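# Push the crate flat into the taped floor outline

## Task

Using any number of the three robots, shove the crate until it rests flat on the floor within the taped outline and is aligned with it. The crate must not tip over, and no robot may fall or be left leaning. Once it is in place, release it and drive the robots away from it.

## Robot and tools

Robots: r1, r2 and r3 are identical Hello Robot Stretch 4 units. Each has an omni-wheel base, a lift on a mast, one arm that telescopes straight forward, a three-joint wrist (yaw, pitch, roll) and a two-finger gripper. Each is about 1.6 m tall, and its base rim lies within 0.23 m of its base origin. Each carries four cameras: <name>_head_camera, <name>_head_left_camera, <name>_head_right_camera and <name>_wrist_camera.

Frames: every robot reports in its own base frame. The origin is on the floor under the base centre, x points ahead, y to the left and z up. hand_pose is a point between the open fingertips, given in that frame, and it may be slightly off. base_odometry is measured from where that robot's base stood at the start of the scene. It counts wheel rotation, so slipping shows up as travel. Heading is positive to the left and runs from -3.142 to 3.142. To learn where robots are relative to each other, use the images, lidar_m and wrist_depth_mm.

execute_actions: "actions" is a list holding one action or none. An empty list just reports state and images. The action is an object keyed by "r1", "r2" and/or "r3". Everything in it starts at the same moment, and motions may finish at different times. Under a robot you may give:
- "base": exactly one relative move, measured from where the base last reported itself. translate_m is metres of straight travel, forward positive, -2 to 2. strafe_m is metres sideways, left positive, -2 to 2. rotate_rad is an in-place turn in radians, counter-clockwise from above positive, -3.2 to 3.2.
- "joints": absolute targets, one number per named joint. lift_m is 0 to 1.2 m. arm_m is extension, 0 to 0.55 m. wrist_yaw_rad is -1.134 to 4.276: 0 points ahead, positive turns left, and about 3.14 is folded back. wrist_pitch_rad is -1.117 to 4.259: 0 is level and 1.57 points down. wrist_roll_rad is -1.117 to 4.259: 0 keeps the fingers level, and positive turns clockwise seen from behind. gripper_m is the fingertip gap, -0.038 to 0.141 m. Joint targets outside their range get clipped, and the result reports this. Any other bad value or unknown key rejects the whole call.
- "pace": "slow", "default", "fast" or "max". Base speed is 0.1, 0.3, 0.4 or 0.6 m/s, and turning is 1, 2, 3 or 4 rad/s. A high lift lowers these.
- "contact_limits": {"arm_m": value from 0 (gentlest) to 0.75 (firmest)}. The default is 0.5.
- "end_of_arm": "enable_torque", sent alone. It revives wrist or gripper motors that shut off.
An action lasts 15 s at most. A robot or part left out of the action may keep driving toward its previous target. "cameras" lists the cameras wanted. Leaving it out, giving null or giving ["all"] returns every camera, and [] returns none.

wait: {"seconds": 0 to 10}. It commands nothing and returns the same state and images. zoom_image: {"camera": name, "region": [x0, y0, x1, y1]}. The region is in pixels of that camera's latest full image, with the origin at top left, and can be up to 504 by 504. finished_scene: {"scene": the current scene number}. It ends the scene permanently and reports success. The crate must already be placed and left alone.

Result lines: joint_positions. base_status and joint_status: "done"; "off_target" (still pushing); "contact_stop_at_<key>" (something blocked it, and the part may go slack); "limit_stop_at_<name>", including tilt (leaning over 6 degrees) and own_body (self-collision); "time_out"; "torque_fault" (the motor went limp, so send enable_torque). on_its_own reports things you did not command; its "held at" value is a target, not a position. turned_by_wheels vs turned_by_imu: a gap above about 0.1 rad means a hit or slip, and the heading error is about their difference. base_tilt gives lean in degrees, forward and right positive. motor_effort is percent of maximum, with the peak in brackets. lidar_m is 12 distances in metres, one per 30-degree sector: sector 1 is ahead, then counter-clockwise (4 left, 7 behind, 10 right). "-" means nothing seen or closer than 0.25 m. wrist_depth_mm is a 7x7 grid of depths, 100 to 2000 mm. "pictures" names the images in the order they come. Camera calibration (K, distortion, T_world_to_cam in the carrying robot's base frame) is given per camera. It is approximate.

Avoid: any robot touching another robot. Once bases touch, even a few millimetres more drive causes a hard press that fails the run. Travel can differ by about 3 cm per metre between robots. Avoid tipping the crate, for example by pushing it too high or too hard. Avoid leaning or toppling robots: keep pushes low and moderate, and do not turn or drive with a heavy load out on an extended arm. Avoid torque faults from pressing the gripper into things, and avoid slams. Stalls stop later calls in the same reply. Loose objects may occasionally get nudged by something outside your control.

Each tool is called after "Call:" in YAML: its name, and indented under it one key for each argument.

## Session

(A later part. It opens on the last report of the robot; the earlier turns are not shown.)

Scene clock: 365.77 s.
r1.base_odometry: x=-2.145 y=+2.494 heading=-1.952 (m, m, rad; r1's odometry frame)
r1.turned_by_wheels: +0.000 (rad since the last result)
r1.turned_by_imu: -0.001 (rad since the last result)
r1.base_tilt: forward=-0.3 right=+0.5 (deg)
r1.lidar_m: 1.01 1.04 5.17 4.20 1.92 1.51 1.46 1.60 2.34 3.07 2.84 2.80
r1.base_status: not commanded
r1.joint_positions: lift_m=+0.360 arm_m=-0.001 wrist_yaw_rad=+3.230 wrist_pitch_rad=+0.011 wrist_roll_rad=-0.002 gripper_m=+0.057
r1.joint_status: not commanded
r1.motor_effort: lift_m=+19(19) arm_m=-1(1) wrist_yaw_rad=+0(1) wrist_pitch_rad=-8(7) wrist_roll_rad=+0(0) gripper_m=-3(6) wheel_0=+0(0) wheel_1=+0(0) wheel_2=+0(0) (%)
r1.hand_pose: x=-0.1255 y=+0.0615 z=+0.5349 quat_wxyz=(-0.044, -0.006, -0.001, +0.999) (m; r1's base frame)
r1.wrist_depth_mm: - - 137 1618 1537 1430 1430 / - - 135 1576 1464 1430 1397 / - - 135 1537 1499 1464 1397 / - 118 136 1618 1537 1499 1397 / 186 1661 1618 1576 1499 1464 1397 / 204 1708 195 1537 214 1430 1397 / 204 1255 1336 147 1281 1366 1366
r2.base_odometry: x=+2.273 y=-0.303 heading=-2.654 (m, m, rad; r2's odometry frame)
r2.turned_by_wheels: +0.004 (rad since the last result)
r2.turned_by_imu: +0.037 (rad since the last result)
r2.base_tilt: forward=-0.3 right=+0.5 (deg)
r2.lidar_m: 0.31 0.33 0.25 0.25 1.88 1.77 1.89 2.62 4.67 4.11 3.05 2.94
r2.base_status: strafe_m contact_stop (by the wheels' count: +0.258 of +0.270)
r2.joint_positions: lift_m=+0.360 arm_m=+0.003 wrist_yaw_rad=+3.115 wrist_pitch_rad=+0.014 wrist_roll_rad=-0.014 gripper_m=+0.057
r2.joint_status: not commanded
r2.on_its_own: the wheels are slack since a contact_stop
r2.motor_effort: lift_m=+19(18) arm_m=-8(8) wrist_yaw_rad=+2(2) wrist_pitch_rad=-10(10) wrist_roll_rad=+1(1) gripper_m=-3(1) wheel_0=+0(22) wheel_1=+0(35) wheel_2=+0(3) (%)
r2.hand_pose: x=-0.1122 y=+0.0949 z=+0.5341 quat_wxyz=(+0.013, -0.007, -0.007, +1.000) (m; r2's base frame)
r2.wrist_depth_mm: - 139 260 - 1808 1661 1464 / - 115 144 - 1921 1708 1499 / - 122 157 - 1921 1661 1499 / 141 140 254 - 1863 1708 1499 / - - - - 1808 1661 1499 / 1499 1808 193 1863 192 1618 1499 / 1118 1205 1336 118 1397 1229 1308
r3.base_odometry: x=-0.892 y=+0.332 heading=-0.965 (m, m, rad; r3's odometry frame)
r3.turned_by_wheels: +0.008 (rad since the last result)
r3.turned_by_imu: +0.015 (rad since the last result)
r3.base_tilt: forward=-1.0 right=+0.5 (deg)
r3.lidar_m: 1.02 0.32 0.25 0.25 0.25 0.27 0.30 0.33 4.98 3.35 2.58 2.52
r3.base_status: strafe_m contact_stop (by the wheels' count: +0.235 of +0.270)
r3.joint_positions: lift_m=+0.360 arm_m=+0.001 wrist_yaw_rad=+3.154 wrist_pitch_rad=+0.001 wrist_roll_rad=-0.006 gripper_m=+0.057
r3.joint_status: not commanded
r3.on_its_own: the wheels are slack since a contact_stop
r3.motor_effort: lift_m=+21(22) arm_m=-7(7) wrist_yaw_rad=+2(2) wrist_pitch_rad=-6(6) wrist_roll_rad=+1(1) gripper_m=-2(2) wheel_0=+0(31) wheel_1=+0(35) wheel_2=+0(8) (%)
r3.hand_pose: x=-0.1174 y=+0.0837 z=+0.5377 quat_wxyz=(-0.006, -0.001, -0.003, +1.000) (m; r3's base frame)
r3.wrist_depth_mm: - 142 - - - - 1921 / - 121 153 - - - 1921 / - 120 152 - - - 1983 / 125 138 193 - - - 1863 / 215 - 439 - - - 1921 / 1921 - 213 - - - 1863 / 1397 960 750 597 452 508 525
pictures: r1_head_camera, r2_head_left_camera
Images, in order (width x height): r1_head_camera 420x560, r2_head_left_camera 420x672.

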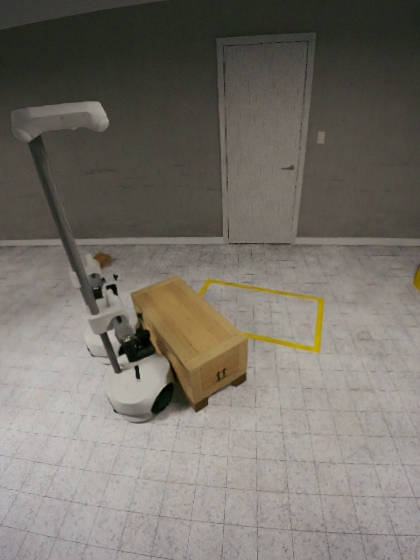

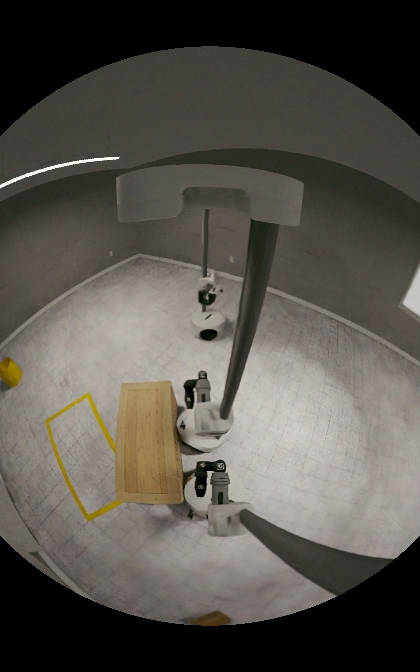

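Call:
execute_actions:
  actions:
    - {"r2":{"base":{"strafe_m":-0.11}},"r3":{"base":{"strafe_m":-0.11}}}
  cameras: []

Call:
execute_actions:
  actions:
    - {"r2":{"base":{"rotate_rad":-0.06}},"r3":{"base":{"rotate_rad":-0.03}}}
  cameras: []

Call:
execute_actions:
  actions:
    - {"r2":{"base":{"strafe_m":0.26}},"r3":{"base":{"strafe_m":0.26}}}
  cameras: ["r1_head_camera","r2_head_left_camera"]

Scene clock: 378.40 s.
r1.base_odometry: x=-2.145 y=+2.494 heading=-1.952 (m, m, rad; r1's odometry frame)
r1.turned_by_wheels: +0.000 (rad since the last result)
r1.turned_by_imu: -0.002 (rad since the last result)
r1.base_tilt: forward=-0.3 right=+0.5 (deg)
r1.lidar_m: 1.01 1.03 5.19 4.19 1.91 1.51 1.48 1.59 2.34 3.08 2.83 2.81
r1.base_status: not commanded
r1.joint_positions: lift_m=+0.360 arm_m=-0.001 wrist_yaw_rad=+3.230 wrist_pitch_rad=+0.011 wrist_roll_rad=-0.002 gripper_m=+0.057
r1.joint_status: not commanded
r1.motor_effort: lift_m=+19(19) arm_m=-2(1) wrist_yaw_rad=+1(1) wrist_pitch_rad=-6(6) wrist_roll_rad=+1(0) gripper_m=+0(4) wheel_0=+0(0) wheel_1=+0(0) wheel_2=+0(0) (%)
r1.hand_pose: x=-0.1255 y=+0.0615 z=+0.5349 quat_wxyz=(-0.044, -0.006, -0.001, +0.999) (m; r1's base frame)
r1.wrist_depth_mm: - - 138 1576 1537 1464 1464 / - - 135 1576 1537 1464 1464 / - - 135 1576 1537 1499 1397 / - 118 136 1537 1499 1464 1397 / 186 1661 1661 1576 1499 1430 1397 / 204 1756 195 1576 215 1464 1397 / 205 1255 1308 148 1308 1397 1366
r2.base_odometry: x=+2.221 y=-0.206 heading=-2.654 (m, m, rad; r2's odometry frame)
r2.turned_by_wheels: +0.000 (rad since the last result)
r2.turned_by_imu: +0.000 (rad since the last result)
r2.base_tilt: forward=-0.3 right=+0.5 (deg)
r2.lidar_m: 0.31 0.31 0.33 0.28 1.90 1.83 1.92 2.71 4.56 4.07 3.02 2.90
r2.base_status: done
r2.joint_positions: lift_m=+0.360 arm_m=+0.003 wrist_yaw_rad=+3.115 wrist_pitch_rad=+0.014 wrist_roll_rad=-0.014 gripper_m=+0.057
r2.joint_status: not commanded
r2.motor_effort: lift_m=+19(19) arm_m=-8(8) wrist_yaw_rad=+0(0) wrist_pitch_rad=-10(9) wrist_roll_rad=+0(2) gripper_m=-2(2) wheel_0=+1(12) wheel_1=-1(11) wheel_2=+0(2) (%)
r2.hand_pose: x=-0.1122 y=+0.0949 z=+0.5341 quat_wxyz=(+0.013, -0.007, -0.007, +1.000) (m; r2's base frame)
r2.wrist_depth_mm: - 139 260 - 1921 1708 1537 / - 115 144 - 1921 1708 1537 / - 122 157 - 1983 1756 1576 / 141 140 255 - 1921 1708 1537 / - - - - 1921 1708 1576 / 1499 1808 193 1983 191 1708 1537 / 1138 1205 1308 118 1366 1229 1366
r3.base_odometry: x=-0.982 y=+0.270 heading=-0.965 (m, m, rad; r3's odometry frame)
r3.turned_by_wheels: +0.000 (rad since the last result)
r3.turned_by_imu: -0.002 (rad since the last result)
r3.base_tilt: forward=-1.0 right=+0.5 (deg)
r3.lidar_m: 1.03 3.88 0.33 0.29 0.29 0.39 0.32 0.33 4.91 3.24 2.51 2.45
r3.base_status: done
r3.joint_positions: lift_m=+0.360 arm_m=+0.001 wrist_yaw_rad=+3.154 wrist_pitch_rad=+0.001 wrist_roll_rad=-0.006 gripper_m=+0.057
r3.joint_status: not commanded
r3.motor_effort: lift_m=+21(21) arm_m=-7(7) wrist_yaw_rad=-1(1) wrist_pitch_rad=-5(6) wrist_roll_rad=-2(0) gripper_m=-5(3) wheel_0=+0(10) wheel_1=-1(9) wheel_2=+0(2) (%)
r3.hand_pose: x=-0.1174 y=+0.0837 z=+0.5377 quat_wxyz=(-0.006, -0.001, -0.003, +1.000) (m; r3's base frame)
r3.wrist_depth_mm: - 142 - - - - - / - 121 153 - - - 1983 / - 119 152 - - - 1921 / 125 138 194 - - - 1983 / 215 - 442 - - - 1921 / 1808 - 214 - - - 1863 / 1336 1308 741 1464 559 508 525
pictures: none
No camera images: the call's "cameras" was empty. Leave "cameras" out to get every camera's image.

Scene clock: 379.03 s.
r1.base_odometry: x=-2.145 y=+2.494 heading=-1.952 (m, m, rad; r1's odometry frame)
r1.turned_by_wheels: +0.000 (rad since the last result)
r1.turned_by_imu: +0.000 (rad since the last result)
r1.base_tilt: forward=-0.2 right=+0.6 (deg)
r1.lidar_m: 1.01 1.01 5.19 4.17 1.92 1.51 1.47 1.59 2.38 3.09 2.84 2.81
r1.base_status: not commanded
r1.joint_positions: lift_m=+0.360 arm_m=-0.001 wrist_yaw_rad=+3.230 wrist_pitch_rad=+0.011 wrist_roll_rad=-0.002 gripper_m=+0.057
r1.joint_status: not commanded
r1.motor_effort: lift_m=+19(19) arm_m=-2(2) wrist_yaw_rad=+0(0) wrist_pitch_rad=-9(9) wrist_roll_rad=+1(0) gripper_m=-4(1) wheel_0=+0(0) wheel_1=+0(0) wheel_2=+0(0) (%)
r1.hand_pose: x=-0.1255 y=+0.0615 z=+0.5349 quat_wxyz=(-0.044, -0.006, -0.001, +0.999) (m; r1's base frame)
r1.wrist_depth_mm: - - 137 1576 1537 1499 1430 / - - 135 1618 1537 1464 1430 / - - 135 1576 1499 1499 1430 / - 118 136 1576 1499 1464 1397 / 186 1661 1618 1618 1576 1397 1430 / 204 1708 195 1576 215 1430 1366 / 205 1255 1336 147 1281 1366 1430
r2.base_odometry: x=+2.221 y=-0.206 heading=-2.714 (m, m, rad; r2's odometry frame)
r2.turned_by_wheels: -0.059 (rad since the last result)
r2.turned_by_imu: -0.060 (rad since the last result)
r2.base_tilt: forward=-0.4 right=+0.4 (deg)
r2.lidar_m: 0.31 0.31 0.35 0.28 0.34 1.82 1.89 2.55 4.56 4.30 3.08 2.89
r2.base_status: done
r2.joint_positions: lift_m=+0.360 arm_m=+0.003 wrist_yaw_rad=+3.115 wrist_pitch_rad=+0.014 wrist_roll_rad=-0.014 gripper_m=+0.057
r2.joint_status: not commanded
r2.motor_effort: lift_m=+19(18) arm_m=-8(8) wrist_yaw_rad=-1(1) wrist_pitch_rad=-9(10) wrist_roll_rad=-1(1) gripper_m=-2(3) wheel_0=+2(7) wheel_1=+3(4) wheel_2=+3(0) (%)
r2.hand_pose: x=-0.1122 y=+0.0949 z=+0.5341 quat_wxyz=(+0.013, -0.007, -0.007, +1.000) (m; r2's base frame)
r2.wrist_depth_mm: - 139 263 - 1921 1756 1537 / - 115 144 - 1921 1708 1537 / - 122 157 - 1863 1708 1576 / 141 140 253 - 1983 1708 1576 / - - - - 1863 1756 1576 / 1537 1808 193 1921 191 1618 1618 / 1138 1182 1366 118 1366 1281 1308
r3.base_odometry: x=-0.982 y=+0.270 heading=-0.995 (m, m, rad; r3's odometry frame)
r3.turned_by_wheels: -0.029 (rad since the last result)
r3.turned_by_imu: -0.030 (rad since the last result)
r3.base_tilt: forward=-0.9 right=+0.5 (deg)
r3.lidar_m: 1.02 3.73 0.33 0.30 0.31 0.34 0.31 0.32 4.91 3.33 2.52 2.46
r3.base_status: done
r3.joint_positions: lift_m=+0.360 arm_m=+0.001 wrist_yaw_rad=+3.154 wrist_pitch_rad=+0.001 wrist_roll_rad=-0.006 gripper_m=+0.057
r3.joint_status: not commanded
r3.motor_effort: lift_m=+21(21) arm_m=-7(7) wrist_yaw_rad=+1(1) wrist_pitch_rad=-5(5) wrist_roll_rad=+0(0) gripper_m=-7(5) wheel_0=+3(5) wheel_1=+2(4) wheel_2=+2(5) (%)
r3.hand_pose: x=-0.1174 y=+0.0837 z=+0.5377 quat_wxyz=(-0.006, -0.001, -0.003, +1.000) (m; r3's base frame)
r3.wrist_depth_mm: - 142 - - - - 1983 / - 121 154 - - - 1983 / - 119 152 - - - 1983 / 125 138 193 - - - 1983 / 214 - 449 - - - 1863 / 1808 - 213 - - - 1863 / 1397 976 1308 1499 559 512 525
pictures: none
No camera images: the call's "cameras" was empty. Leave "cameras" out to get every camera's image.

Scene clock: 380.97 s.
r1.base_odometry: x=-2.145 y=+2.494 heading=-1.952 (m, m, rad; r1's odometry frame)
r1.turned_by_wheels: +0.000 (rad since the last result)
r1.turned_by_imu: -0.001 (rad since the last result)
r1.base_tilt: forward=-0.3 right=+0.7 (deg)
r1.lidar_m: 1.02 1.04 5.20 4.20 1.93 1.50 1.47 1.58 2.35 3.08 2.85 2.81
r1.base_status: not commanded
r1.joint_positions: lift_m=+0.360 arm_m=-0.001 wrist_yaw_rad=+3.230 wrist_pitch_rad=+0.011 wrist_roll_rad=-0.002 gripper_m=+0.057
r1.joint_status: not commanded
r1.motor_effort: lift_m=+19(19) arm_m=-2(2) wrist_yaw_rad=+0(0) wrist_pitch_rad=-10(9) wrist_roll_rad=+0(0) gripper_m=-2(4) wheel_0=+0(0) wheel_1=+0(0) wheel_2=+0(0) (%)
r1.hand_pose: x=-0.1255 y=+0.0615 z=+0.5349 quat_wxyz=(-0.044, -0.006, -0.001, +0.999) (m; r1's base frame)
r1.wrist_depth_mm: - - 137 1618 1499 1499 1464 / - - 135 1576 1537 1499 1430 / - - 135 1576 1499 1464 1397 / - 118 136 1576 1499 1464 1366 / 186 1708 1661 1576 1576 1430 1430 / 204 1618 195 1618 215 1464 1397 / 205 1205 1336 147 1281 1366 1366
r2.base_odometry: x=+2.316 y=-0.408 heading=-2.697 (m, m, rad; r2's odometry frame)
r2.turned_by_wheels: +0.016 (rad since the last result)
r2.turned_by_imu: +0.040 (rad since the last result)
r2.base_tilt: forward=-0.4 right=+0.4 (deg)
r2.lidar_m: 0.29 0.31 0.25 0.25 0.26 1.72 1.81 2.51 4.73 4.28 3.15 0.44
r2.base_status: strafe_m contact_stop (by the wheels' count: +0.223 of +0.260)
r2.joint_positions: lift_m=+0.360 arm_m=+0.003 wrist_yaw_rad=+3.115 wrist_pitch_rad=+0.014 wrist_roll_rad=-0.014 gripper_m=+0.057
r2.joint_status: not commanded
r2.on_its_own: the wheels are slack since a contact_stop
r2.motor_effort: lift_m=+19(19) arm_m=-8(8) wrist_yaw_rad=+1(3) wrist_pitch_rad=-8(9) wrist_roll_rad=+1(2) gripper_m=-1(0) wheel_0=+0(24) wheel_1=+0(37) wheel_2=+0(11) (%)
r2.hand_pose: x=-0.1122 y=+0.0949 z=+0.5341 quat_wxyz=(+0.013, -0.007, -0.007, +1.000) (m; r2's base frame)
r2.wrist_depth_mm: - 139 260 - 1808 1618 1464 / - 116 144 - 1863 1618 1499 / - 122 157 - 1808 1661 1464 / 141 140 253 - 1863 1618 1464 / - - - - 1808 1618 1430 / 1464 1808 193 1921 190 1576 1464 / 1118 1205 1336 118 1366 1255 1336
r3.base_odometry: x=-0.819 y=+0.381 heading=-0.973 (m, m, rad; r3's odometry frame)
r3.turned_by_wheels: +0.022 (rad since the last result)
r3.turned_by_imu: +0.017 (rad since the last result)
r3.base_tilt: forward=-1.0 right=+0.6 (deg)
r3.lidar_m: 1.00 0.30 0.25 0.25 0.25 0.25 0.28 0.35 5.04 3.42 2.63 1.14
r3.base_status: strafe_m contact_stop (by the wheels' count: +0.197 of +0.260)
r3.joint_positions: lift_m=+0.360 arm_m=+0.001 wrist_yaw_rad=+3.154 wrist_pitch_rad=+0.001 wrist_roll_rad=-0.006 gripper_m=+0.057
r3.joint_status: not commanded
r3.on_its_own: the wheels are slack since a contact_stop
r3.motor_effort: lift_m=+21(21) arm_m=-7(7) wrist_yaw_rad=+0(1) wrist_pitch_rad=-6(6) wrist_roll_rad=-2(3) gripper_m=-1(3) wheel_0=+0(32) wheel_1=+0(35) wheel_2=+0(4) (%)
r3.hand_pose: x=-0.1174 y=+0.0838 z=+0.5377 quat_wxyz=(-0.006, -0.001, -0.003, +1.000) (m; r3's base frame)
r3.wrist_depth_mm: - 142 517 - - - 1921 / - 121 153 - - - 1863 / - 119 152 - - - 1921 / 125 139 193 - - - 1863 / 213 - 430 - - - 1808 / 1863 - 213 - - 1983 1808 / 1397 1281 691 1397 449 508 530
pictures: r1_head_camera, r2_head_left_camera
Images, in order (width x height): r1_head_camera 420x560, r2_head_left_camera 420x672.

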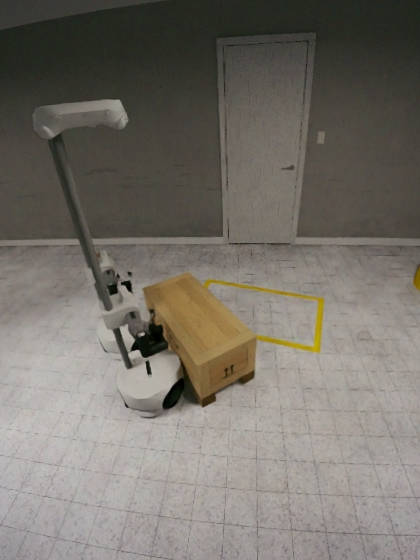

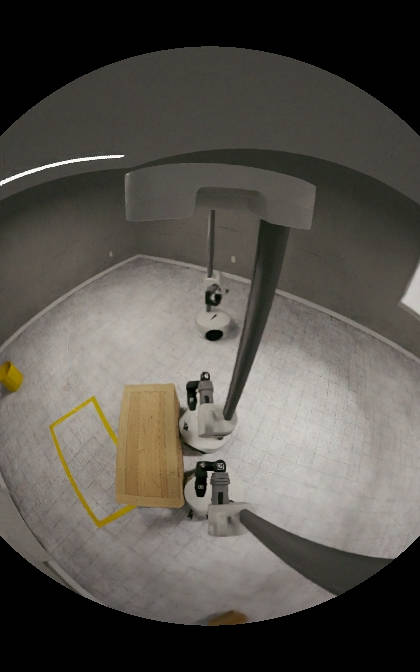

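Call:
execute_actions:
  actions:
    - {"r2":{"base":{"strafe_m":-0.11}},"r3":{"base":{"strafe_m":-0.11}}}
  cameras: []

Call:
execute_actions:
  actions:
    - {"r2":{"base":{"rotate_rad":-0.04}},"r3":{"base":{"translate_m":0.05}}}
  cameras: []

Call:
execute_actions:
  actions:
    - {"r2":{"base":{"strafe_m":0.26}},"r3":{"base":{"strafe_m":0.26}}}
  cameras: ["r1_head_camera"]

Scene clock: 385.20 s.
r1.base_odometry: x=-2.145 y=+2.494 heading=-1.952 (m, m, rad; r1's odometry frame)
r1.turned_by_wheels: +0.000 (rad since the last result)
r1.turned_by_imu: -0.002 (rad since the last result)
r1.base_tilt: forward=-0.3 right=+0.6 (deg)
r1.lidar_m: 1.04 1.04 5.19 4.22 1.91 1.50 1.46 1.59 2.34 3.08 2.84 2.80
r1.base_status: not commanded
r1.joint_positions: lift_m=+0.360 arm_m=-0.001 wrist_yaw_rad=+3.230 wrist_pitch_rad=+0.011 wrist_roll_rad=-0.002 gripper_m=+0.057
r1.joint_status: not commanded
r1.motor_effort: lift_m=+19(19) arm_m=-2(1) wrist_yaw_rad=+0(0) wrist_pitch_rad=-10(9) wrist_roll_rad=+0(0) gripper_m=-4(3) wheel_0=+0(0) wheel_1=+0(0) wheel_2=+0(0) (%)
r1.hand_pose: x=-0.1255 y=+0.0615 z=+0.5349 quat_wxyz=(-0.044, -0.006, -0.001, +0.999) (m; r1's base frame)
r1.wrist_depth_mm: - - 137 1576 1537 1499 1397 / - - 136 1576 1499 1464 1430 / - - 135 1537 1576 1464 1397 / - 118 136 1537 1537 1499 1397 / 186 1708 1661 1537 1464 1464 1397 / 205 1708 196 1576 213 1366 1430 / 204 1255 1366 147 1255 1336 1397
r2.base_odometry: x=+2.269 y=-0.309 heading=-2.697 (m, m, rad; r2's odometry frame)
r2.turned_by_wheels: +0.000 (rad since the last result)
r2.turned_by_imu: +0.000 (rad since the last result)
r2.base_tilt: forward=-0.3 right=+0.3 (deg)
r2.lidar_m: 0.30 0.34 0.35 0.30 0.33 1.79 1.87 2.58 4.64 4.23 3.06 0.44
r2.base_status: done
r2.joint_positions: lift_m=+0.360 arm_m=+0.003 wrist_yaw_rad=+3.115 wrist_pitch_rad=+0.014 wrist_roll_rad=-0.014 gripper_m=+0.057
r2.joint_status: not commanded
r2.motor_effort: lift_m=+19(18) arm_m=-8(8) wrist_yaw_rad=+1(1) wrist_pitch_rad=-9(8) wrist_roll_rad=+2(2) gripper_m=-1(4) wheel_0=+1(10) wheel_1=-2(10) wheel_2=+0(1) (%)
r2.hand_pose: x=-0.1122 y=+0.0949 z=+0.5341 quat_wxyz=(+0.013, -0.007, -0.007, +1.000) (m; r2's base frame)
r2.wrist_depth_mm: - 139 260 - 1863 1661 1499 / - 116 144 - 1808 1708 1499 / - 122 157 - 1863 1661 1499 / 141 141 253 - 1863 1661 1499 / - - - - 1808 1661 1499 / 1499 1808 193 1921 190 1618 1499 / 1138 1205 1308 118 1397 1229 1336
r3.base_odometry: x=-0.909 y=+0.319 heading=-0.973 (m, m, rad; r3's odometry frame)
r3.turned_by_wheels: +0.000 (rad since the last result)
r3.turned_by_imu: -0.001 (rad since the last result)
r3.base_tilt: forward=-1.0 right=+0.5 (deg)
r3.lidar_m: 1.02 3.85 0.31 0.28 0.30 0.37 0.30 0.31 4.95 3.33 2.55 2.50
r3.base_status: done
r3.joint_positions: lift_m=+0.360 arm_m=+0.001 wrist_yaw_rad=+3.154 wrist_pitch_rad=+0.001 wrist_roll_rad=-0.006 gripper_m=+0.057
r3.joint_status: not commanded
r3.motor_effort: lift_m=+21(21) arm_m=-7(7) wrist_yaw_rad=-1(2) wrist_pitch_rad=-5(5) wrist_roll_rad=+0(2) gripper_m=-4(1) wheel_0=+1(8) wheel_1=-1(8) wheel_2=+0(1) (%)
r3.hand_pose: x=-0.1174 y=+0.0837 z=+0.5377 quat_wxyz=(-0.006, -0.001, -0.003, +1.000) (m; r3's base frame)
r3.wrist_depth_mm: - 142 512 - - - 1983 / - 121 153 - - - 1921 / - 120 152 - - - 1983 / 125 138 194 - - - 1921 / 214 - 436 - - - 1921 / 1921 - 214 - - - 1863 / 1397 1281 707 1499 569 525 530
pictures: none
No camera images: the call's "cameras" was empty. Leave "cameras" out to get every camera's image.

Scene clock: 386.37 s.
r1.base_odometry: x=-2.145 y=+2.494 heading=-1.952 (m, m, rad; r1's odometry frame)
r1.turned_by_wheels: +0.000 (rad since the last result)
r1.turned_by_imu: +0.000 (rad since the last result)
r1.base_tilt: forward=-0.3 right=+0.6 (deg)
r1.lidar_m: 1.03 0.98 5.20 4.20 1.93 1.50 1.47 1.59 2.34 3.08 2.84 2.80
r1.base_status: not commanded
r1.joint_positions: lift_m=+0.360 arm_m=-0.001 wrist_yaw_rad=+3.230 wrist_pitch_rad=+0.011 wrist_roll_rad=-0.002 gripper_m=+0.057
r1.joint_status: not commanded
r1.motor_effort: lift_m=+19(19) arm_m=-2(2) wrist_yaw_rad=+0(0) wrist_pitch_rad=-7(7) wrist_roll_rad=+0(0) gripper_m=-3(3) wheel_0=+0(0) wheel_1=+0(0) wheel_2=+0(0) (%)
r1.hand_pose: x=-0.1255 y=+0.0615 z=+0.5349 quat_wxyz=(-0.044, -0.006, -0.001, +0.999) (m; r1's base frame)
r1.wrist_depth_mm: - - 137 1618 1537 1464 1430 / - - 135 1537 1537 1499 1464 / - - 135 1537 1537 1464 1430 / - 118 136 1537 1499 1464 1366 / 185 1661 1618 1576 1499 1430 1397 / 205 1708 195 1537 214 1464 1397 / 204 1255 1366 147 1255 1430 1397
r2.base_odometry: x=+2.269 y=-0.309 heading=-2.737 (m, m, rad; r2's odometry frame)
r2.turned_by_wheels: -0.040 (rad since the last result)
r2.turned_by_imu: -0.040 (rad since the last result)
r2.base_tilt: forward=-0.3 right=+0.3 (deg)
r2.lidar_m: 0.36 0.36 0.33 0.30 0.32 1.78 1.84 2.48 4.65 4.37 3.11 2.93
r2.base_status: done
r2.joint_positions: lift_m=+0.360 arm_m=+0.003 wrist_yaw_rad=+3.115 wrist_pitch_rad=+0.014 wrist_roll_rad=-0.014 gripper_m=+0.057
r2.joint_status: not commanded
r2.motor_effort: lift_m=+18(18) arm_m=-8(8) wrist_yaw_rad=+1(0) wrist_pitch_rad=-9(10) wrist_roll_rad=+0(2) gripper_m=-1(0) wheel_0=+2(5) wheel_1=+3(4) wheel_2=+0(5) (%)
r2.hand_pose: x=-0.1122 y=+0.0949 z=+0.5341 quat_wxyz=(+0.013, -0.007, -0.007, +1.000) (m; r2's base frame)
r2.wrist_depth_mm: - 139 262 - 1863 1661 1499 / - 115 144 - 1921 1661 1576 / - 122 157 - 1863 1708 1537 / 141 140 253 - 1921 1708 1499 / - - - - 1808 1661 1499 / 1499 1863 193 1921 190 1661 1499 / 1118 1182 1336 118 1397 1255 1336
r3.base_odometry: x=-0.881 y=+0.277 heading=-0.972 (m, m, rad; r3's odometry frame)
r3.turned_by_wheels: +0.000 (rad since the last result)
r3.turned_by_imu: +0.000 (rad since the last result)
r3.base_tilt: forward=-0.9 right=+0.5 (deg)
r3.lidar_m: 0.96 3.78 0.31 0.29 0.31 0.40 0.34 0.40 4.98 3.26 2.52 2.46
r3.base_status: done
r3.joint_positions: lift_m=+0.360 arm_m=+0.001 wrist_yaw_rad=+3.154 wrist_pitch_rad=+0.001 wrist_roll_rad=-0.006 gripper_m=+0.057
r3.joint_status: not commanded
r3.motor_effort: lift_m=+21(21) arm_m=-7(7) wrist_yaw_rad=+0(0) wrist_pitch_rad=-6(5) wrist_roll_rad=-2(0) gripper_m=-4(2) wheel_0=+1(5) wheel_1=+1(7) wheel_2=-1(10) (%)
r3.hand_pose: x=-0.1174 y=+0.0837 z=+0.5377 quat_wxyz=(-0.006, -0.001, -0.003, +1.000) (m; r3's base frame)
r3.wrist_depth_mm: - 142 530 - - - 1983 / - 121 153 - - - 1921 / - 119 152 - - - 1983 / 126 138 193 - - - 1921 / 214 - 488 - - - 1921 / 1863 - 213 - 723 - 1808 / 1397 1281 759 1499 580 525 530
pictures: none
No camera images: the call's "cameras" was empty. Leave "cameras" out to get every camera's image.

Scene clock: 388.53 s.
r1.base_odometry: x=-2.145 y=+2.494 heading=-1.952 (m, m, rad; r1's odometry frame)
r1.turned_by_wheels: +0.000 (rad since the last result)
r1.turned_by_imu: -0.001 (rad since the last result)
r1.base_tilt: forward=-0.3 right=+0.6 (deg)
r1.lidar_m: 1.01 0.99 5.21 4.20 1.93 1.52 1.47 1.58 2.35 3.08 2.85 2.81
r1.base_status: not commanded
r1.joint_positions: lift_m=+0.360 arm_m=-0.001 wrist_yaw_rad=+3.230 wrist_pitch_rad=+0.011 wrist_roll_rad=-0.002 gripper_m=+0.057
r1.joint_status: not commanded
r1.motor_effort: lift_m=+19(19) arm_m=-1(2) wrist_yaw_rad=+0(0) wrist_pitch_rad=-8(9) wrist_roll_rad=+0(0) gripper_m=-1(2) wheel_0=+0(0) wheel_1=+0(1) wheel_2=+0(0) (%)
r1.hand_pose: x=-0.1255 y=+0.0615 z=+0.5349 quat_wxyz=(-0.044, -0.006, -0.001, +0.999) (m; r1's base frame)
r1.wrist_depth_mm: - - 137 1618 1537 1499 1430 / - - 135 1576 1576 1537 1464 / - - 135 1537 1537 1430 1430 / - 118 136 1576 1499 1499 1430 / 186 1708 1576 1618 1464 1464 1397 / 204 1708 195 1499 214 1430 1397 / 206 1229 1366 148 1308 1366 1397
r2.base_odometry: x=+2.372 y=-0.547 heading=-2.735 (m, m, rad; r2's odometry frame)
r2.turned_by_wheels: +0.002 (rad since the last result)
r2.turned_by_imu: +0.021 (rad since the last result)
r2.base_tilt: forward=-0.4 right=+0.3 (deg)
r2.lidar_m: 0.34 0.35 0.25 0.25 0.25 1.67 1.75 2.34 4.84 4.44 3.21 3.06
r2.base_status: done
r2.joint_positions: lift_m=+0.360 arm_m=+0.003 wrist_yaw_rad=+3.115 wrist_pitch_rad=+0.014 wrist_roll_rad=-0.014 gripper_m=+0.057
r2.joint_status: not commanded
r2.motor_effort: lift_m=+18(18) arm_m=-8(8) wrist_yaw_rad=-2(3) wrist_pitch_rad=-7(8) wrist_roll_rad=+1(1) gripper_m=-2(3) wheel_0=-15(31) wheel_1=+32(33) wheel_2=+2(7) (%)
r2.hand_pose: x=-0.1122 y=+0.0949 z=+0.5341 quat_wxyz=(+0.013, -0.007, -0.007, +1.000) (m; r2's base frame)
r2.wrist_depth_mm: - 139 262 - 1756 1537 1430 / - 115 144 - 1756 1576 1430 / - 122 157 - 1708 1537 1430 / 141 140 253 - 1756 1576 1397 / - - - - 1756 1537 1430 / 1499 1808 193 1863 191 1537 1430 / 1098 1205 1336 118 1397 1255 1336
r3.base_odometry: x=-0.667 y=+0.423 heading=-0.973 (m, m, rad; r3's odometry frame)
r3.turned_by_wheels: -0.001 (rad since the last result)
r3.turned_by_imu: -0.009 (rad since the last result)
r3.base_tilt: forward=-0.9 right=+0.5 (deg)
r3.lidar_m: 0.99 3.60 0.25 0.25 0.25 0.26 0.30 0.38 5.16 3.48 2.64 1.02
r3.base_status: done
r3.joint_positions: lift_m=+0.360 arm_m=+0.001 wrist_yaw_rad=+3.154 wrist_pitch_rad=+0.001 wrist_roll_rad=-0.006 gripper_m=+0.057
r3.joint_status: not commanded
r3.motor_effort: lift_m=+21(21) arm_m=-7(7) wrist_yaw_rad=-1(0) wrist_pitch_rad=-5(7) wrist_roll_rad=-2(1) gripper_m=-5(4) wheel_0=-25(29) wheel_1=+15(34) wheel_2=+2(2) (%)
r3.hand_pose: x=-0.1174 y=+0.0837 z=+0.5377 quat_wxyz=(-0.006, -0.001, -0.003, +1.000) (m; r3's base frame)
r3.wrist_depth_mm: - 142 539 - - - 1863 / - 121 153 - - - 1863 / - 119 152 - - - 1808 / 125 138 193 - - - 1808 / 213 - 469 - - - 1756 / 1863 - 213 - 715 1983 1808 / 1397 1308 732 640 452 512 530
pictures: r1_head_camera
Images, in order (width x height): r1_head_camera 420x560.

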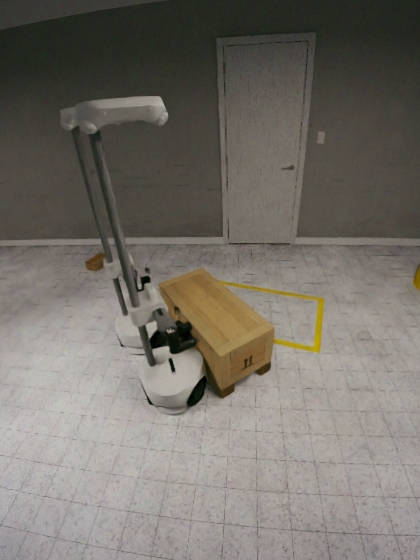

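Balanced; try a longer stroke.

Call:
execute_actions:
  actions:
    - {"r2":{"base":{"strafe_m":-0.11}},"r3":{"base":{"strafe_m":-0.11}}}
  cameras: []

Call:
execute_actions:
  actions:
    - {"r2":{"base":{"rotate_rad":-0.02}}}
  cameras: []

Call:
execute_actions:
  actions:
    - {"r2":{"base":{"strafe_m":0.31}},"r3":{"base":{"strafe_m":0.33}}}
  cameras: ["r1_head_camera","r2_head_left_camera"]

Scene clock: 392.67 s.
r1.base_odometry: x=-2.145 y=+2.494 heading=-1.952 (m, m, rad; r1's odometry frame)
r1.turned_by_wheels: +0.000 (rad since the last result)
r1.turned_by_imu: -0.002 (rad since the last result)
r1.base_tilt: forward=-0.2 right=+0.5 (deg)
r1.lidar_m: 1.02 0.98 5.18 4.21 1.92 1.50 1.46 1.58 2.34 3.10 2.86 2.80
r1.base_status: not commanded
r1.joint_positions: lift_m=+0.360 arm_m=-0.001 wrist_yaw_rad=+3.230 wrist_pitch_rad=+0.011 wrist_roll_rad=-0.002 gripper_m=+0.057
r1.joint_status: not commanded
r1.motor_effort: lift_m=+19(19) arm_m=-1(2) wrist_yaw_rad=+1(0) wrist_pitch_rad=-10(6) wrist_roll_rad=+0(0) gripper_m=-5(2) wheel_0=+0(0) wheel_1=+0(0) wheel_2=+0(0) (%)
r1.hand_pose: x=-0.1255 y=+0.0615 z=+0.5349 quat_wxyz=(-0.044, -0.006, -0.001, +0.999) (m; r1's base frame)
r1.wrist_depth_mm: - - 137 1576 1537 1499 1397 / - - 135 1576 1499 1499 1430 / - - 135 1537 1537 1464 1430 / - 118 136 1537 1499 1537 1430 / 186 1618 1618 1576 1537 1430 1430 / 205 1708 195 1576 215 1464 1397 / 205 1229 1336 148 1255 1366 1366
r2.base_odometry: x=+2.328 y=-0.446 heading=-2.735 (m, m, rad; r2's odometry frame)
r2.turned_by_wheels: +0.000 (rad since the last result)
r2.turned_by_imu: +0.000 (rad since the last result)
r2.base_tilt: forward=-0.4 right=+0.3 (deg)
r2.lidar_m: 0.34 0.35 0.36 0.28 0.31 1.72 1.81 2.41 4.76 4.39 3.18 2.99
r2.base_status: done
r2.joint_positions: lift_m=+0.360 arm_m=+0.003 wrist_yaw_rad=+3.115 wrist_pitch_rad=+0.014 wrist_roll_rad=-0.014 gripper_m=+0.057
r2.joint_status: not commanded
r2.motor_effort: lift_m=+19(19) arm_m=-8(8) wrist_yaw_rad=+1(1) wrist_pitch_rad=-10(9) wrist_roll_rad=+1(1) gripper_m=-2(3) wheel_0=+0(15) wheel_1=-1(28) wheel_2=+0(3) (%)
r2.hand_pose: x=-0.1122 y=+0.0949 z=+0.5341 quat_wxyz=(+0.013, -0.007, -0.007, +1.000) (m; r2's base frame)
r2.wrist_depth_mm: - 139 260 - 1808 1661 1464 / - 116 144 - 1808 1618 1499 / - 122 156 - 1863 1661 1499 / 141 140 253 - 1756 1618 1430 / - - - - 1756 1618 1464 / 1499 1808 193 1983 190 1576 1464 / 1138 1229 1366 118 1397 1255 1336
r3.base_odometry: x=-0.758 y=+0.361 heading=-0.973 (m, m, rad; r3's odometry frame)
r3.turned_by_wheels: +0.000 (rad since the last result)
r3.turned_by_imu: -0.001 (rad since the last result)
r3.base_tilt: forward=-1.0 right=+0.5 (deg)
r3.lidar_m: 0.97 3.64 0.32 0.30 0.30 0.42 0.33 0.38 5.08 3.39 2.60 1.05
r3.base_status: done
r3.joint_positions: lift_m=+0.360 arm_m=+0.001 wrist_yaw_rad=+3.154 wrist_pitch_rad=+0.001 wrist_roll_rad=-0.006 gripper_m=+0.057
r3.joint_status: not commanded
r3.motor_effort: lift_m=+21(21) arm_m=-7(7) wrist_yaw_rad=-1(2) wrist_pitch_rad=-5(5) wrist_roll_rad=-2(1) gripper_m=-4(2) wheel_0=+1(22) wheel_1=+0(14) wheel_2=+0(3) (%)
r3.hand_pose: x=-0.1174 y=+0.0837 z=+0.5377 quat_wxyz=(-0.006, -0.001, -0.003, +1.000) (m; r3's base frame)
r3.wrist_depth_mm: - 142 535 - - - 1921 / - 121 153 - - - 1921 / - 119 152 - - - 1863 / 125 138 193 - - - 1921 / 215 - 484 - - - 1863 / 1863 - 213 - 723 1983 1756 / 1366 1281 741 1464 569 512 521
pictures: none
No camera images: the call's "cameras" was empty. Leave "cameras" out to get every camera's image.

Scene clock: 393.17 s.
r1.base_odometry: x=-2.145 y=+2.494 heading=-1.952 (m, m, rad; r1's odometry frame)
r1.turned_by_wheels: +0.000 (rad since the last result)
r1.turned_by_imu: +0.000 (rad since the last result)
r1.base_tilt: forward=-0.4 right=+0.6 (deg)
r1.lidar_m: 1.02 1.00 5.21 4.20 1.91 1.50 1.47 1.58 2.35 3.08 2.83 2.80
r1.base_status: not commanded
r1.joint_positions: lift_m=+0.360 arm_m=-0.001 wrist_yaw_rad=+3.230 wrist_pitch_rad=+0.011 wrist_roll_rad=-0.002 gripper_m=+0.057
r1.joint_status: not commanded
r1.motor_effort: lift_m=+19(19) arm_m=-2(2) wrist_yaw_rad=+0(0) wrist_pitch_rad=-8(7) wrist_roll_rad=+0(0) gripper_m=+0(1) wheel_0=+0(0) wheel_1=+0(0) wheel_2=+0(0) (%)
r1.hand_pose: x=-0.1255 y=+0.0615 z=+0.5349 quat_wxyz=(-0.044, -0.006, -0.001, +0.999) (m; r1's base frame)
r1.wrist_depth_mm: - - 137 1576 1537 1499 1430 / - - 135 1618 1537 1464 1464 / - - 135 1576 1499 1499 1397 / - 118 136 1576 1537 1499 1430 / 186 1708 1618 1537 1499 1499 1430 / 204 1661 195 1576 214 1464 1366 / 204 1255 1308 147 1255 1336 1397
r2.base_odometry: x=+2.328 y=-0.446 heading=-2.755 (m, m, rad; r2's odometry frame)
r2.turned_by_wheels: -0.020 (rad since the last result)
r2.turned_by_imu: -0.020 (rad since the last result)
r2.base_tilt: forward=-0.3 right=+0.3 (deg)
r2.lidar_m: 0.33 0.35 0.33 0.27 0.30 1.72 1.79 2.40 4.75 4.46 3.18 3.01
r2.base_status: done
r2.joint_positions: lift_m=+0.360 arm_m=+0.003 wrist_yaw_rad=+3.115 wrist_pitch_rad=+0.014 wrist_roll_rad=-0.014 gripper_m=+0.057
r2.joint_status: not commanded
r2.motor_effort: lift_m=+18(19) arm_m=-8(8) wrist_yaw_rad=+0(0) wrist_pitch_rad=-7(8) wrist_roll_rad=+1(0) gripper_m=-1(3) wheel_0=+1(6) wheel_1=+1(4) wheel_2=+0(0) (%)
r2.hand_pose: x=-0.1122 y=+0.0949 z=+0.5341 quat_wxyz=(+0.013, -0.007, -0.007, +1.000) (m; r2's base frame)
r2.wrist_depth_mm: - 139 260 - 1808 1618 1464 / - 116 144 - 1808 1576 1464 / - 122 156 - 1808 1618 1464 / 141 140 253 - 1863 1618 1499 / - - - - 1808 1618 1430 / 1499 1863 194 1921 190 1618 1464 / 1138 1182 1308 118 1430 1229 1308
r3.base_odometry: x=-0.758 y=+0.361 heading=-0.973 (m, m, rad; r3's odometry frame)
r3.turned_by_wheels: +0.000 (rad since the last result)
r3.turned_by_imu: +0.000 (rad since the last result)
r3.base_tilt: forward=-0.9 right=+0.5 (deg)
r3.lidar_m: 0.95 3.69 0.31 0.28 0.30 0.40 0.35 0.35 5.09 3.40 2.59 1.07
r3.base_status: not commanded
r3.joint_positions: lift_m=+0.360 arm_m=+0.001 wrist_yaw_rad=+3.154 wrist_pitch_rad=+0.001 wrist_roll_rad=-0.006 gripper_m=+0.057
r3.joint_status: not commanded
r3.motor_effort: lift_m=+21(21) arm_m=-7(7) wrist_yaw_rad=+0(0) wrist_pitch_rad=-6(6) wrist_roll_rad=-1(2) gripper_m=-3(2) wheel_0=+1(1) wheel_1=+0(1) wheel_2=+0(0) (%)
r3.hand_pose: x=-0.1174 y=+0.0837 z=+0.5377 quat_wxyz=(-0.006, -0.001, -0.003, +1.000) (m; r3's base frame)
r3.wrist_depth_mm: - 142 530 - - - 1863 / - 121 153 - - - 1921 / - 119 152 - - - 1863 / 125 138 193 - - - 1921 / 214 - 480 - - - 1921 / 1921 - 213 - 732 - 1756 / 1397 1281 741 1499 564 512 525
pictures: none
No camera images: the call's "cameras" was empty. Leave "cameras" out to get every camera's image.

Scene clock: 395.23 s.
r1.base_odometry: x=-2.145 y=+2.494 heading=-1.952 (m, m, rad; r1's odometry frame)
r1.turned_by_wheels: +0.000 (rad since the last result)
r1.turned_by_imu: -0.001 (rad since the last result)
r1.base_tilt: forward=-0.2 right=+0.6 (deg)
r1.lidar_m: 1.03 1.07 5.18 4.19 1.93 1.50 1.47 1.59 2.36 3.09 2.85 1.35
r1.base_status: not commanded
r1.joint_positions: lift_m=+0.360 arm_m=-0.001 wrist_yaw_rad=+3.230 wrist_pitch_rad=+0.011 wrist_roll_rad=-0.002 gripper_m=+0.057
r1.joint_status: not commanded
r1.motor_effort: lift_m=+19(19) arm_m=-2(2) wrist_yaw_rad=+0(0) wrist_pitch_rad=-9(7) wrist_roll_rad=+1(0) gripper_m=-2(4) wheel_0=+0(0) wheel_1=+0(0) wheel_2=+0(0) (%)
r1.hand_pose: x=-0.1255 y=+0.0615 z=+0.5349 quat_wxyz=(-0.044, -0.006, -0.001, +0.999) (m; r1's base frame)
r1.wrist_depth_mm: - - 137 1618 1537 1464 1430 / - - 135 1618 1537 1464 1464 / - - 135 1537 1537 1464 1397 / - 118 136 1537 1499 1464 1430 / 186 1708 1576 1537 1537 1397 1464 / 204 1708 195 1576 214 1430 1397 / 205 1255 1336 148 1255 1366 1397
r2.base_odometry: x=+2.434 y=-0.689 heading=-2.722 (m, m, rad; r2's odometry frame)
r2.turned_by_wheels: +0.033 (rad since the last result)
r2.turned_by_imu: +0.052 (rad since the last result)
r2.base_tilt: forward=-0.4 right=+0.5 (deg)
r2.lidar_m: 0.31 0.30 0.25 0.25 0.25 1.60 1.68 2.34 4.94 4.37 3.24 0.49
r2.base_status: strafe_m contact_stop (by the wheels' count: +0.265 of +0.310)
r2.joint_positions: lift_m=+0.360 arm_m=+0.003 wrist_yaw_rad=+3.115 wrist_pitch_rad=+0.014 wrist_roll_rad=-0.014 gripper_m=+0.057
r2.joint_status: not commanded
r2.on_its_own: the wheels are slack since a contact_stop
r2.motor_effort: lift_m=+18(19) arm_m=-8(8) wrist_yaw_rad=+0(2) wrist_pitch_rad=-8(8) wrist_roll_rad=+0(2) gripper_m=-4(3) wheel_0=+0(32) wheel_1=+0(34) wheel_2=+0(8) (%)
r2.hand_pose: x=-0.1122 y=+0.0949 z=+0.5341 quat_wxyz=(+0.013, -0.007, -0.007, +1.000) (m; r2's base frame)
r2.wrist_depth_mm: - 139 262 1921 1756 1499 1336 / - 115 144 1983 1708 1537 1366 / - 122 157 1983 1708 1537 1366 / 141 140 254 1921 1708 1464 1366 / - - - 1921 1708 1537 1366 / 1499 1808 193 1863 193 1499 1366 / 1138 1229 1308 118 1366 1255 1308
r3.base_odometry: x=-0.570 y=+0.495 heading=-0.951 (m, m, rad; r3's odometry frame)
r3.turned_by_wheels: +0.022 (rad since the last result)
r3.turned_by_imu: +0.004 (rad since the last result)
r3.base_tilt: forward=-1.0 right=+0.5 (deg)
r3.lidar_m: 1.04 3.53 0.25 0.25 0.25 0.25 0.32 0.37 5.21 3.53 2.71 1.01
r3.base_status: strafe_m contact_stop (by the wheels' count: +0.230 of +0.330)
r3.joint_positions: lift_m=+0.360 arm_m=+0.001 wrist_yaw_rad=+3.154 wrist_pitch_rad=+0.001 wrist_roll_rad=-0.006 gripper_m=+0.057
r3.joint_status: not commanded
r3.on_its_own: the wheels are slack since a contact_stop
r3.motor_effort: lift_m=+21(21) arm_m=-7(7) wrist_yaw_rad=+0(1) wrist_pitch_rad=-6(5) wrist_roll_rad=+0(3) gripper_m=-5(1) wheel_0=+0(32) wheel_1=+0(35) wheel_2=+0(3) (%)
r3.hand_pose: x=-0.1174 y=+0.0838 z=+0.5377 quat_wxyz=(-0.006, -0.001, -0.003, +1.000) (m; r3's base frame)
r3.wrist_depth_mm: - 142 517 - - - 1863 / - 121 153 - - 1983 1808 / - 120 152 - - 1983 1808 / 125 138 193 - - 1983 1756 / 214 - 466 - - 1921 1756 / 1863 - 213 - 723 1921 1708 / 1366 1281 741 1397 452 508 525
pictures: r1_head_camera, r2_head_left_camera
Images, in order (width x height): r1_head_camera 420x560, r2_head_left_camera 420x672.

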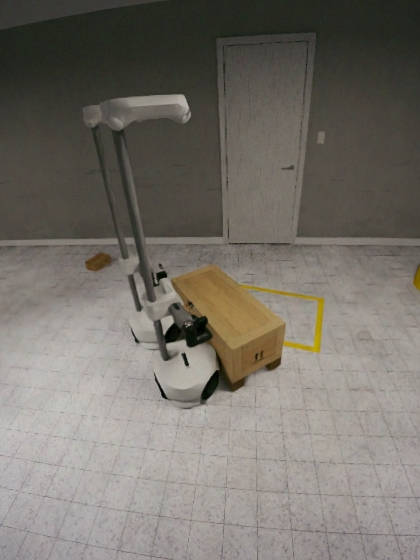

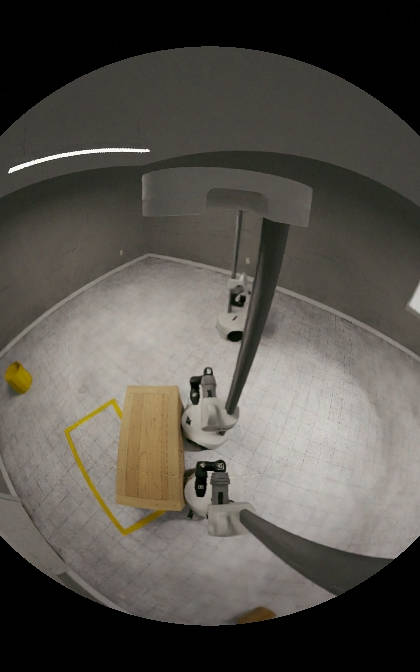

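Call:
execute_actions:
  actions:
    - {"r2":{"base":{"strafe_m":-0.11}},"r3":{"base":{"strafe_m":-0.11}}}
  cameras: []

Call:
execute_actions:
  actions:
    - {"r2":{"base":{"rotate_rad":-0.05}},"r3":{"base":{"translate_m":0.06}}}
  cameras: []

Call:
execute_actions:
  actions:
    - {"r2":{"base":{"strafe_m":0.24}},"r3":{"base":{"strafe_m":0.3}}}
  cameras: ["r1_head_camera"]

Scene clock: 401.43 s.
r1.base_odometry: x=-2.145 y=+2.494 heading=-1.952 (m, m, rad; r1's odometry frame)
r1.turned_by_wheels: +0.000 (rad since the last result)
r1.turned_by_imu: -0.002 (rad since the last result)
r1.base_tilt: forward=-0.1 right=+0.7 (deg)
r1.lidar_m: 1.01 1.00 5.18 4.19 1.93 1.49 1.47 1.58 2.35 3.09 2.85 1.36
r1.base_status: not commanded
r1.joint_positions: lift_m=+0.360 arm_m=-0.001 wrist_yaw_rad=+3.230 wrist_pitch_rad=+0.011 wrist_roll_rad=-0.002 gripper_m=+0.057
r1.joint_status: not commanded
r1.motor_effort: lift_m=+19(19) arm_m=-1(1) wrist_yaw_rad=+1(0) wrist_pitch_rad=-9(10) wrist_roll_rad=+0(0) gripper_m=-3(4) wheel_0=+0(0) wheel_1=+0(0) wheel_2=+0(0) (%)
r1.hand_pose: x=-0.1255 y=+0.0615 z=+0.5349 quat_wxyz=(-0.044, -0.006, -0.001, +0.999) (m; r1's base frame)
r1.wrist_depth_mm: - - 137 1618 1537 1499 1464 / - - 135 1618 1537 1464 1397 / - - 135 1576 1576 1499 1430 / - 118 136 1576 1537 1464 1430 / 186 1661 1661 1576 1499 1464 1397 / 204 1708 195 1537 213 1430 1397 / 205 1229 1336 147 1281 1336 1366
r2.base_odometry: x=+2.389 y=-0.588 heading=-2.722 (m, m, rad; r2's odometry frame)
r2.turned_by_wheels: +0.000 (rad since the last result)
r2.turned_by_imu: +0.000 (rad since the last result)
r2.base_tilt: forward=-0.3 right=+0.4 (deg)
r2.lidar_m: 0.33 0.37 0.34 0.30 0.30 1.67 1.75 2.40 4.85 4.34 3.15 0.45
r2.base_status: done
r2.joint_positions: lift_m=+0.360 arm_m=+0.003 wrist_yaw_rad=+3.115 wrist_pitch_rad=+0.014 wrist_roll_rad=-0.014 gripper_m=+0.057
r2.joint_status: not commanded
r2.motor_effort: lift_m=+19(18) arm_m=-8(8) wrist_yaw_rad=+0(0) wrist_pitch_rad=-9(8) wrist_roll_rad=-1(3) gripper_m=-4(2) wheel_0=+1(8) wheel_1=+0(9) wheel_2=+0(1) (%)
r2.hand_pose: x=-0.1122 y=+0.0949 z=+0.5341 quat_wxyz=(+0.013, -0.007, -0.007, +1.000) (m; r2's base frame)
r2.wrist_depth_mm: - 139 260 - 1808 1537 1430 / - 116 144 - 1808 1576 1430 / - 122 157 - 1756 1499 1430 / 141 140 253 - 1756 1576 1430 / - - - - 1756 1576 1430 / 1499 1808 193 1921 190 1537 1430 / 1138 1205 1336 118 1397 1229 1308
r3.base_odometry: x=-0.660 y=+0.431 heading=-0.951 (m, m, rad; r3's odometry frame)
r3.turned_by_wheels: +0.000 (rad since the last result)
r3.turned_by_imu: -0.001 (rad since the last result)
r3.base_tilt: forward=-0.9 right=+0.5 (deg)
r3.lidar_m: 0.99 3.64 0.31 0.29 0.29 0.43 0.34 0.39 5.14 3.46 2.67 1.00
r3.base_status: done
r3.joint_positions: lift_m=+0.360 arm_m=+0.001 wrist_yaw_rad=+3.154 wrist_pitch_rad=+0.001 wrist_roll_rad=-0.006 gripper_m=+0.057
r3.joint_status: not commanded
r3.motor_effort: lift_m=+21(21) arm_m=-7(7) wrist_yaw_rad=+1(0) wrist_pitch_rad=-5(6) wrist_roll_rad=-1(2) gripper_m=-3(4) wheel_0=-1(9) wheel_1=+0(9) wheel_2=+0(1) (%)
r3.hand_pose: x=-0.1174 y=+0.0837 z=+0.5377 quat_wxyz=(-0.006, -0.001, -0.003, +1.000) (m; r3's base frame)
r3.wrist_depth_mm: - 142 517 - - - 1921 / - 121 153 - - - 1808 / - 119 152 - - - 1808 / 126 139 193 - - - 1808 / 214 - 477 - - - 1863 / 1863 - 213 - 723 1921 1756 / 1430 1281 741 1499 580 530 521
pictures: none
No camera images: the call's "cameras" was empty. Leave "cameras" out to get every camera's image.

Scene clock: 402.70 s.
r1.base_odometry: x=-2.145 y=+2.494 heading=-1.952 (m, m, rad; r1's odometry frame)
r1.turned_by_wheels: +0.000 (rad since the last result)
r1.turned_by_imu: +0.000 (rad since the last result)
r1.base_tilt: forward=-0.2 right=+0.6 (deg)
r1.lidar_m: 0.94 0.96 5.18 4.22 1.91 1.48 1.47 1.59 2.35 3.09 2.84 1.36
r1.base_status: not commanded
r1.joint_positions: lift_m=+0.360 arm_m=-0.001 wrist_yaw_rad=+3.230 wrist_pitch_rad=+0.011 wrist_roll_rad=-0.002 gripper_m=+0.057
r1.joint_status: not commanded
r1.motor_effort: lift_m=+19(19) arm_m=-1(2) wrist_yaw_rad=+0(0) wrist_pitch_rad=-6(8) wrist_roll_rad=+0(0) gripper_m=+0(5) wheel_0=+0(0) wheel_1=+0(0) wheel_2=+0(0) (%)
r1.hand_pose: x=-0.1255 y=+0.0615 z=+0.5349 quat_wxyz=(-0.044, -0.006, -0.001, +0.999) (m; r1's base frame)
r1.wrist_depth_mm: - - 137 1618 1537 1464 1397 / - - 135 1537 1537 1464 1397 / - - 135 1537 1537 1499 1397 / - 118 136 1537 1499 1499 1430 / 186 1708 1661 1618 1499 1464 1430 / 204 1708 195 1576 214 1464 1397 / 204 1229 1336 148 1308 1397 1366
r2.base_odometry: x=+2.389 y=-0.588 heading=-2.771 (m, m, rad; r2's odometry frame)
r2.turned_by_wheels: -0.049 (rad since the last result)
r2.turned_by_imu: -0.050 (rad since the last result)
r2.base_tilt: forward=-0.4 right=+0.3 (deg)
r2.lidar_m: 0.39 0.41 0.34 0.29 0.30 1.67 1.74 2.32 4.85 4.55 3.20 3.05
r2.base_status: done
r2.joint_positions: lift_m=+0.360 arm_m=+0.003 wrist_yaw_rad=+3.115 wrist_pitch_rad=+0.014 wrist_roll_rad=-0.014 gripper_m=+0.057
r2.joint_status: not commanded
r2.motor_effort: lift_m=+19(19) arm_m=-8(8) wrist_yaw_rad=+0(1) wrist_pitch_rad=-10(8) wrist_roll_rad=+1(1) gripper_m=-1(2) wheel_0=+2(5) wheel_1=+4(6) wheel_2=+0(7) (%)
r2.hand_pose: x=-0.1122 y=+0.0949 z=+0.5341 quat_wxyz=(+0.013, -0.007, -0.007, +1.000) (m; r2's base frame)
r2.wrist_depth_mm: - 139 262 1921 1708 1576 1464 / - 115 144 1921 1756 1576 1430 / - 122 157 1983 1756 1576 1430 / 140 140 254 1983 1708 1576 1464 / - - - - 1756 1576 1430 / 1499 1808 193 1921 191 1537 1430 / 1138 1205 1336 118 1366 1255 1336
r3.base_odometry: x=-0.625 y=+0.382 heading=-0.951 (m, m, rad; r3's odometry frame)
r3.turned_by_wheels: +0.000 (rad since the last result)
r3.turned_by_imu: +0.000 (rad since the last result)
r3.base_tilt: forward=-1.0 right=+0.5 (deg)
r3.lidar_m: 0.92 3.58 0.31 0.28 0.31 0.45 0.38 0.41 5.19 3.36 2.58 0.95
r3.base_status: done
r3.joint_positions: lift_m=+0.360 arm_m=+0.001 wrist_yaw_rad=+3.154 wrist_pitch_rad=+0.001 wrist_roll_rad=-0.006 gripper_m=+0.057
r3.joint_status: not commanded
r3.motor_effort: lift_m=+21(21) arm_m=-7(7) wrist_yaw_rad=-1(1) wrist_pitch_rad=-5(6) wrist_roll_rad=-1(1) gripper_m=-6(5) wheel_0=+1(6) wheel_1=+3(8) wheel_2=-1(9) (%)
r3.hand_pose: x=-0.1174 y=+0.0837 z=+0.5377 quat_wxyz=(-0.006, -0.001, -0.003, +1.000) (m; r3's base frame)
r3.wrist_depth_mm: - 142 544 - - - 1921 / - 121 153 - - - 1863 / - 119 152 - - - 1863 / 125 138 194 - - - 1863 / 214 - 535 - - - 1808 / 1921 - 214 - 732 809 1255 / 1366 1281 831 1499 585 535 525
pictures: none
No camera images: the call's "cameras" was empty. Leave "cameras" out to get every camera's image.

Scene clock: 405.07 s.
r1.base_odometry: x=-2.145 y=+2.494 heading=-1.952 (m, m, rad; r1's odometry frame)
r1.turned_by_wheels: +0.000 (rad since the last result)
r1.turned_by_imu: -0.001 (rad since the last result)
r1.base_tilt: forward=-0.3 right=+0.7 (deg)
r1.lidar_m: 1.01 1.58 5.19 4.22 1.92 1.50 1.47 1.59 2.35 3.08 2.86 1.36
r1.base_status: not commanded
r1.joint_positions: lift_m=+0.360 arm_m=-0.001 wrist_yaw_rad=+3.230 wrist_pitch_rad=+0.011 wrist_roll_rad=-0.002 gripper_m=+0.057
r1.joint_status: not commanded
r1.motor_effort: lift_m=+19(19) arm_m=-1(2) wrist_yaw_rad=+0(0) wrist_pitch_rad=-7(9) wrist_roll_rad=+0(0) gripper_m=-3(5) wheel_0=+0(0) wheel_1=+1(1) wheel_2=+0(0) (%)
r1.hand_pose: x=-0.1255 y=+0.0615 z=+0.5349 quat_wxyz=(-0.044, -0.006, -0.001, +0.999) (m; r1's base frame)
r1.wrist_depth_mm: - - 137 1576 1537 1499 1397 / - - 135 1618 1499 1499 1397 / - - 135 1537 1537 1464 1430 / - 118 136 1537 1499 1499 1430 / 186 1661 1576 1537 1464 1430 1397 / 205 1708 195 1576 213 1430 1397 / 205 1255 1308 148 1281 1397 1366
r2.base_odometry: x=+2.476 y=-0.812 heading=-2.772 (m, m, rad; r2's odometry frame)
r2.turned_by_wheels: +0.000 (rad since the last result)
r2.turned_by_imu: +0.005 (rad since the last result)
r2.base_tilt: forward=-0.4 right=+0.3 (deg)
r2.lidar_m: 0.39 0.38 0.25 0.25 0.25 1.57 1.65 2.19 5.02 4.66 3.33 1.71
r2.base_status: done
r2.joint_positions: lift_m=+0.360 arm_m=+0.003 wrist_yaw_rad=+3.116 wrist_pitch_rad=+0.014 wrist_roll_rad=-0.014 gripper_m=+0.057
r2.joint_status: not commanded
r2.motor_effort: lift_m=+18(18) arm_m=-8(8) wrist_yaw_rad=+0(4) wrist_pitch_rad=-8(11) wrist_roll_rad=+2(1) gripper_m=-4(2) wheel_0=-8(33) wheel_1=+4(37) wheel_2=+2(7) (%)
r2.hand_pose: x=-0.1122 y=+0.0949 z=+0.5341 quat_wxyz=(+0.013, -0.007, -0.007, +1.000) (m; r2's base frame)
r2.wrist_depth_mm: - 139 262 1863 1661 1464 1366 / - 115 144 1863 1661 1464 1336 / - 122 156 1808 1618 1464 1336 / 141 140 253 1863 1661 1430 1366 / - - - 1921 1618 1464 1366 / 1499 1808 194 1756 190 1464 1366 / 1138 1205 1308 118 1336 1229 1255
r3.base_odometry: x=-0.382 y=+0.554 heading=-0.953 (m, m, rad; r3's odometry frame)
r3.turned_by_wheels: -0.002 (rad since the last result)
r3.turned_by_imu: -0.018 (rad since the last result)
r3.base_tilt: forward=-1.0 right=+0.5 (deg)
r3.lidar_m: 2.85 3.33 0.25 0.25 0.25 0.25 0.40 0.39 5.44 3.62 2.77 1.03
r3.base_status: strafe_m contact_stop (by the wheels' count: +0.297 of +0.300)
r3.joint_positions: lift_m=+0.360 arm_m=+0.001 wrist_yaw_rad=+3.154 wrist_pitch_rad=+0.001 wrist_roll_rad=-0.006 gripper_m=+0.057
r3.joint_status: not commanded
r3.on_its_own: the wheels are slack since a contact_stop
r3.motor_effort: lift_m=+21(21) arm_m=-7(7) wrist_yaw_rad=+0(1) wrist_pitch_rad=-6(6) wrist_roll_rad=-1(1) gripper_m=-6(3) wheel_0=+0(37) wheel_1=+0(33) wheel_2=+0(8) (%)
r3.hand_pose: x=-0.1174 y=+0.0837 z=+0.5377 quat_wxyz=(-0.006, -0.001, -0.003, +1.000) (m; r3's base frame)
r3.wrist_depth_mm: - 142 - - - 1983 1808 / - 121 153 - - 1983 1756 / - 119 152 - - 1983 1708 / 125 138 193 - - 1983 1708 / 215 525 564 - - 1921 1708 / 1863 - 213 - 715 1808 1708 / 1366 798 831 525 452 512 525
pictures: r1_head_camera
Images, in order (width x height): r1_head_camera 420x560.

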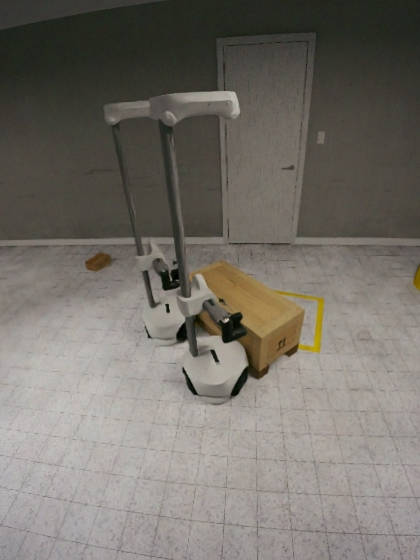

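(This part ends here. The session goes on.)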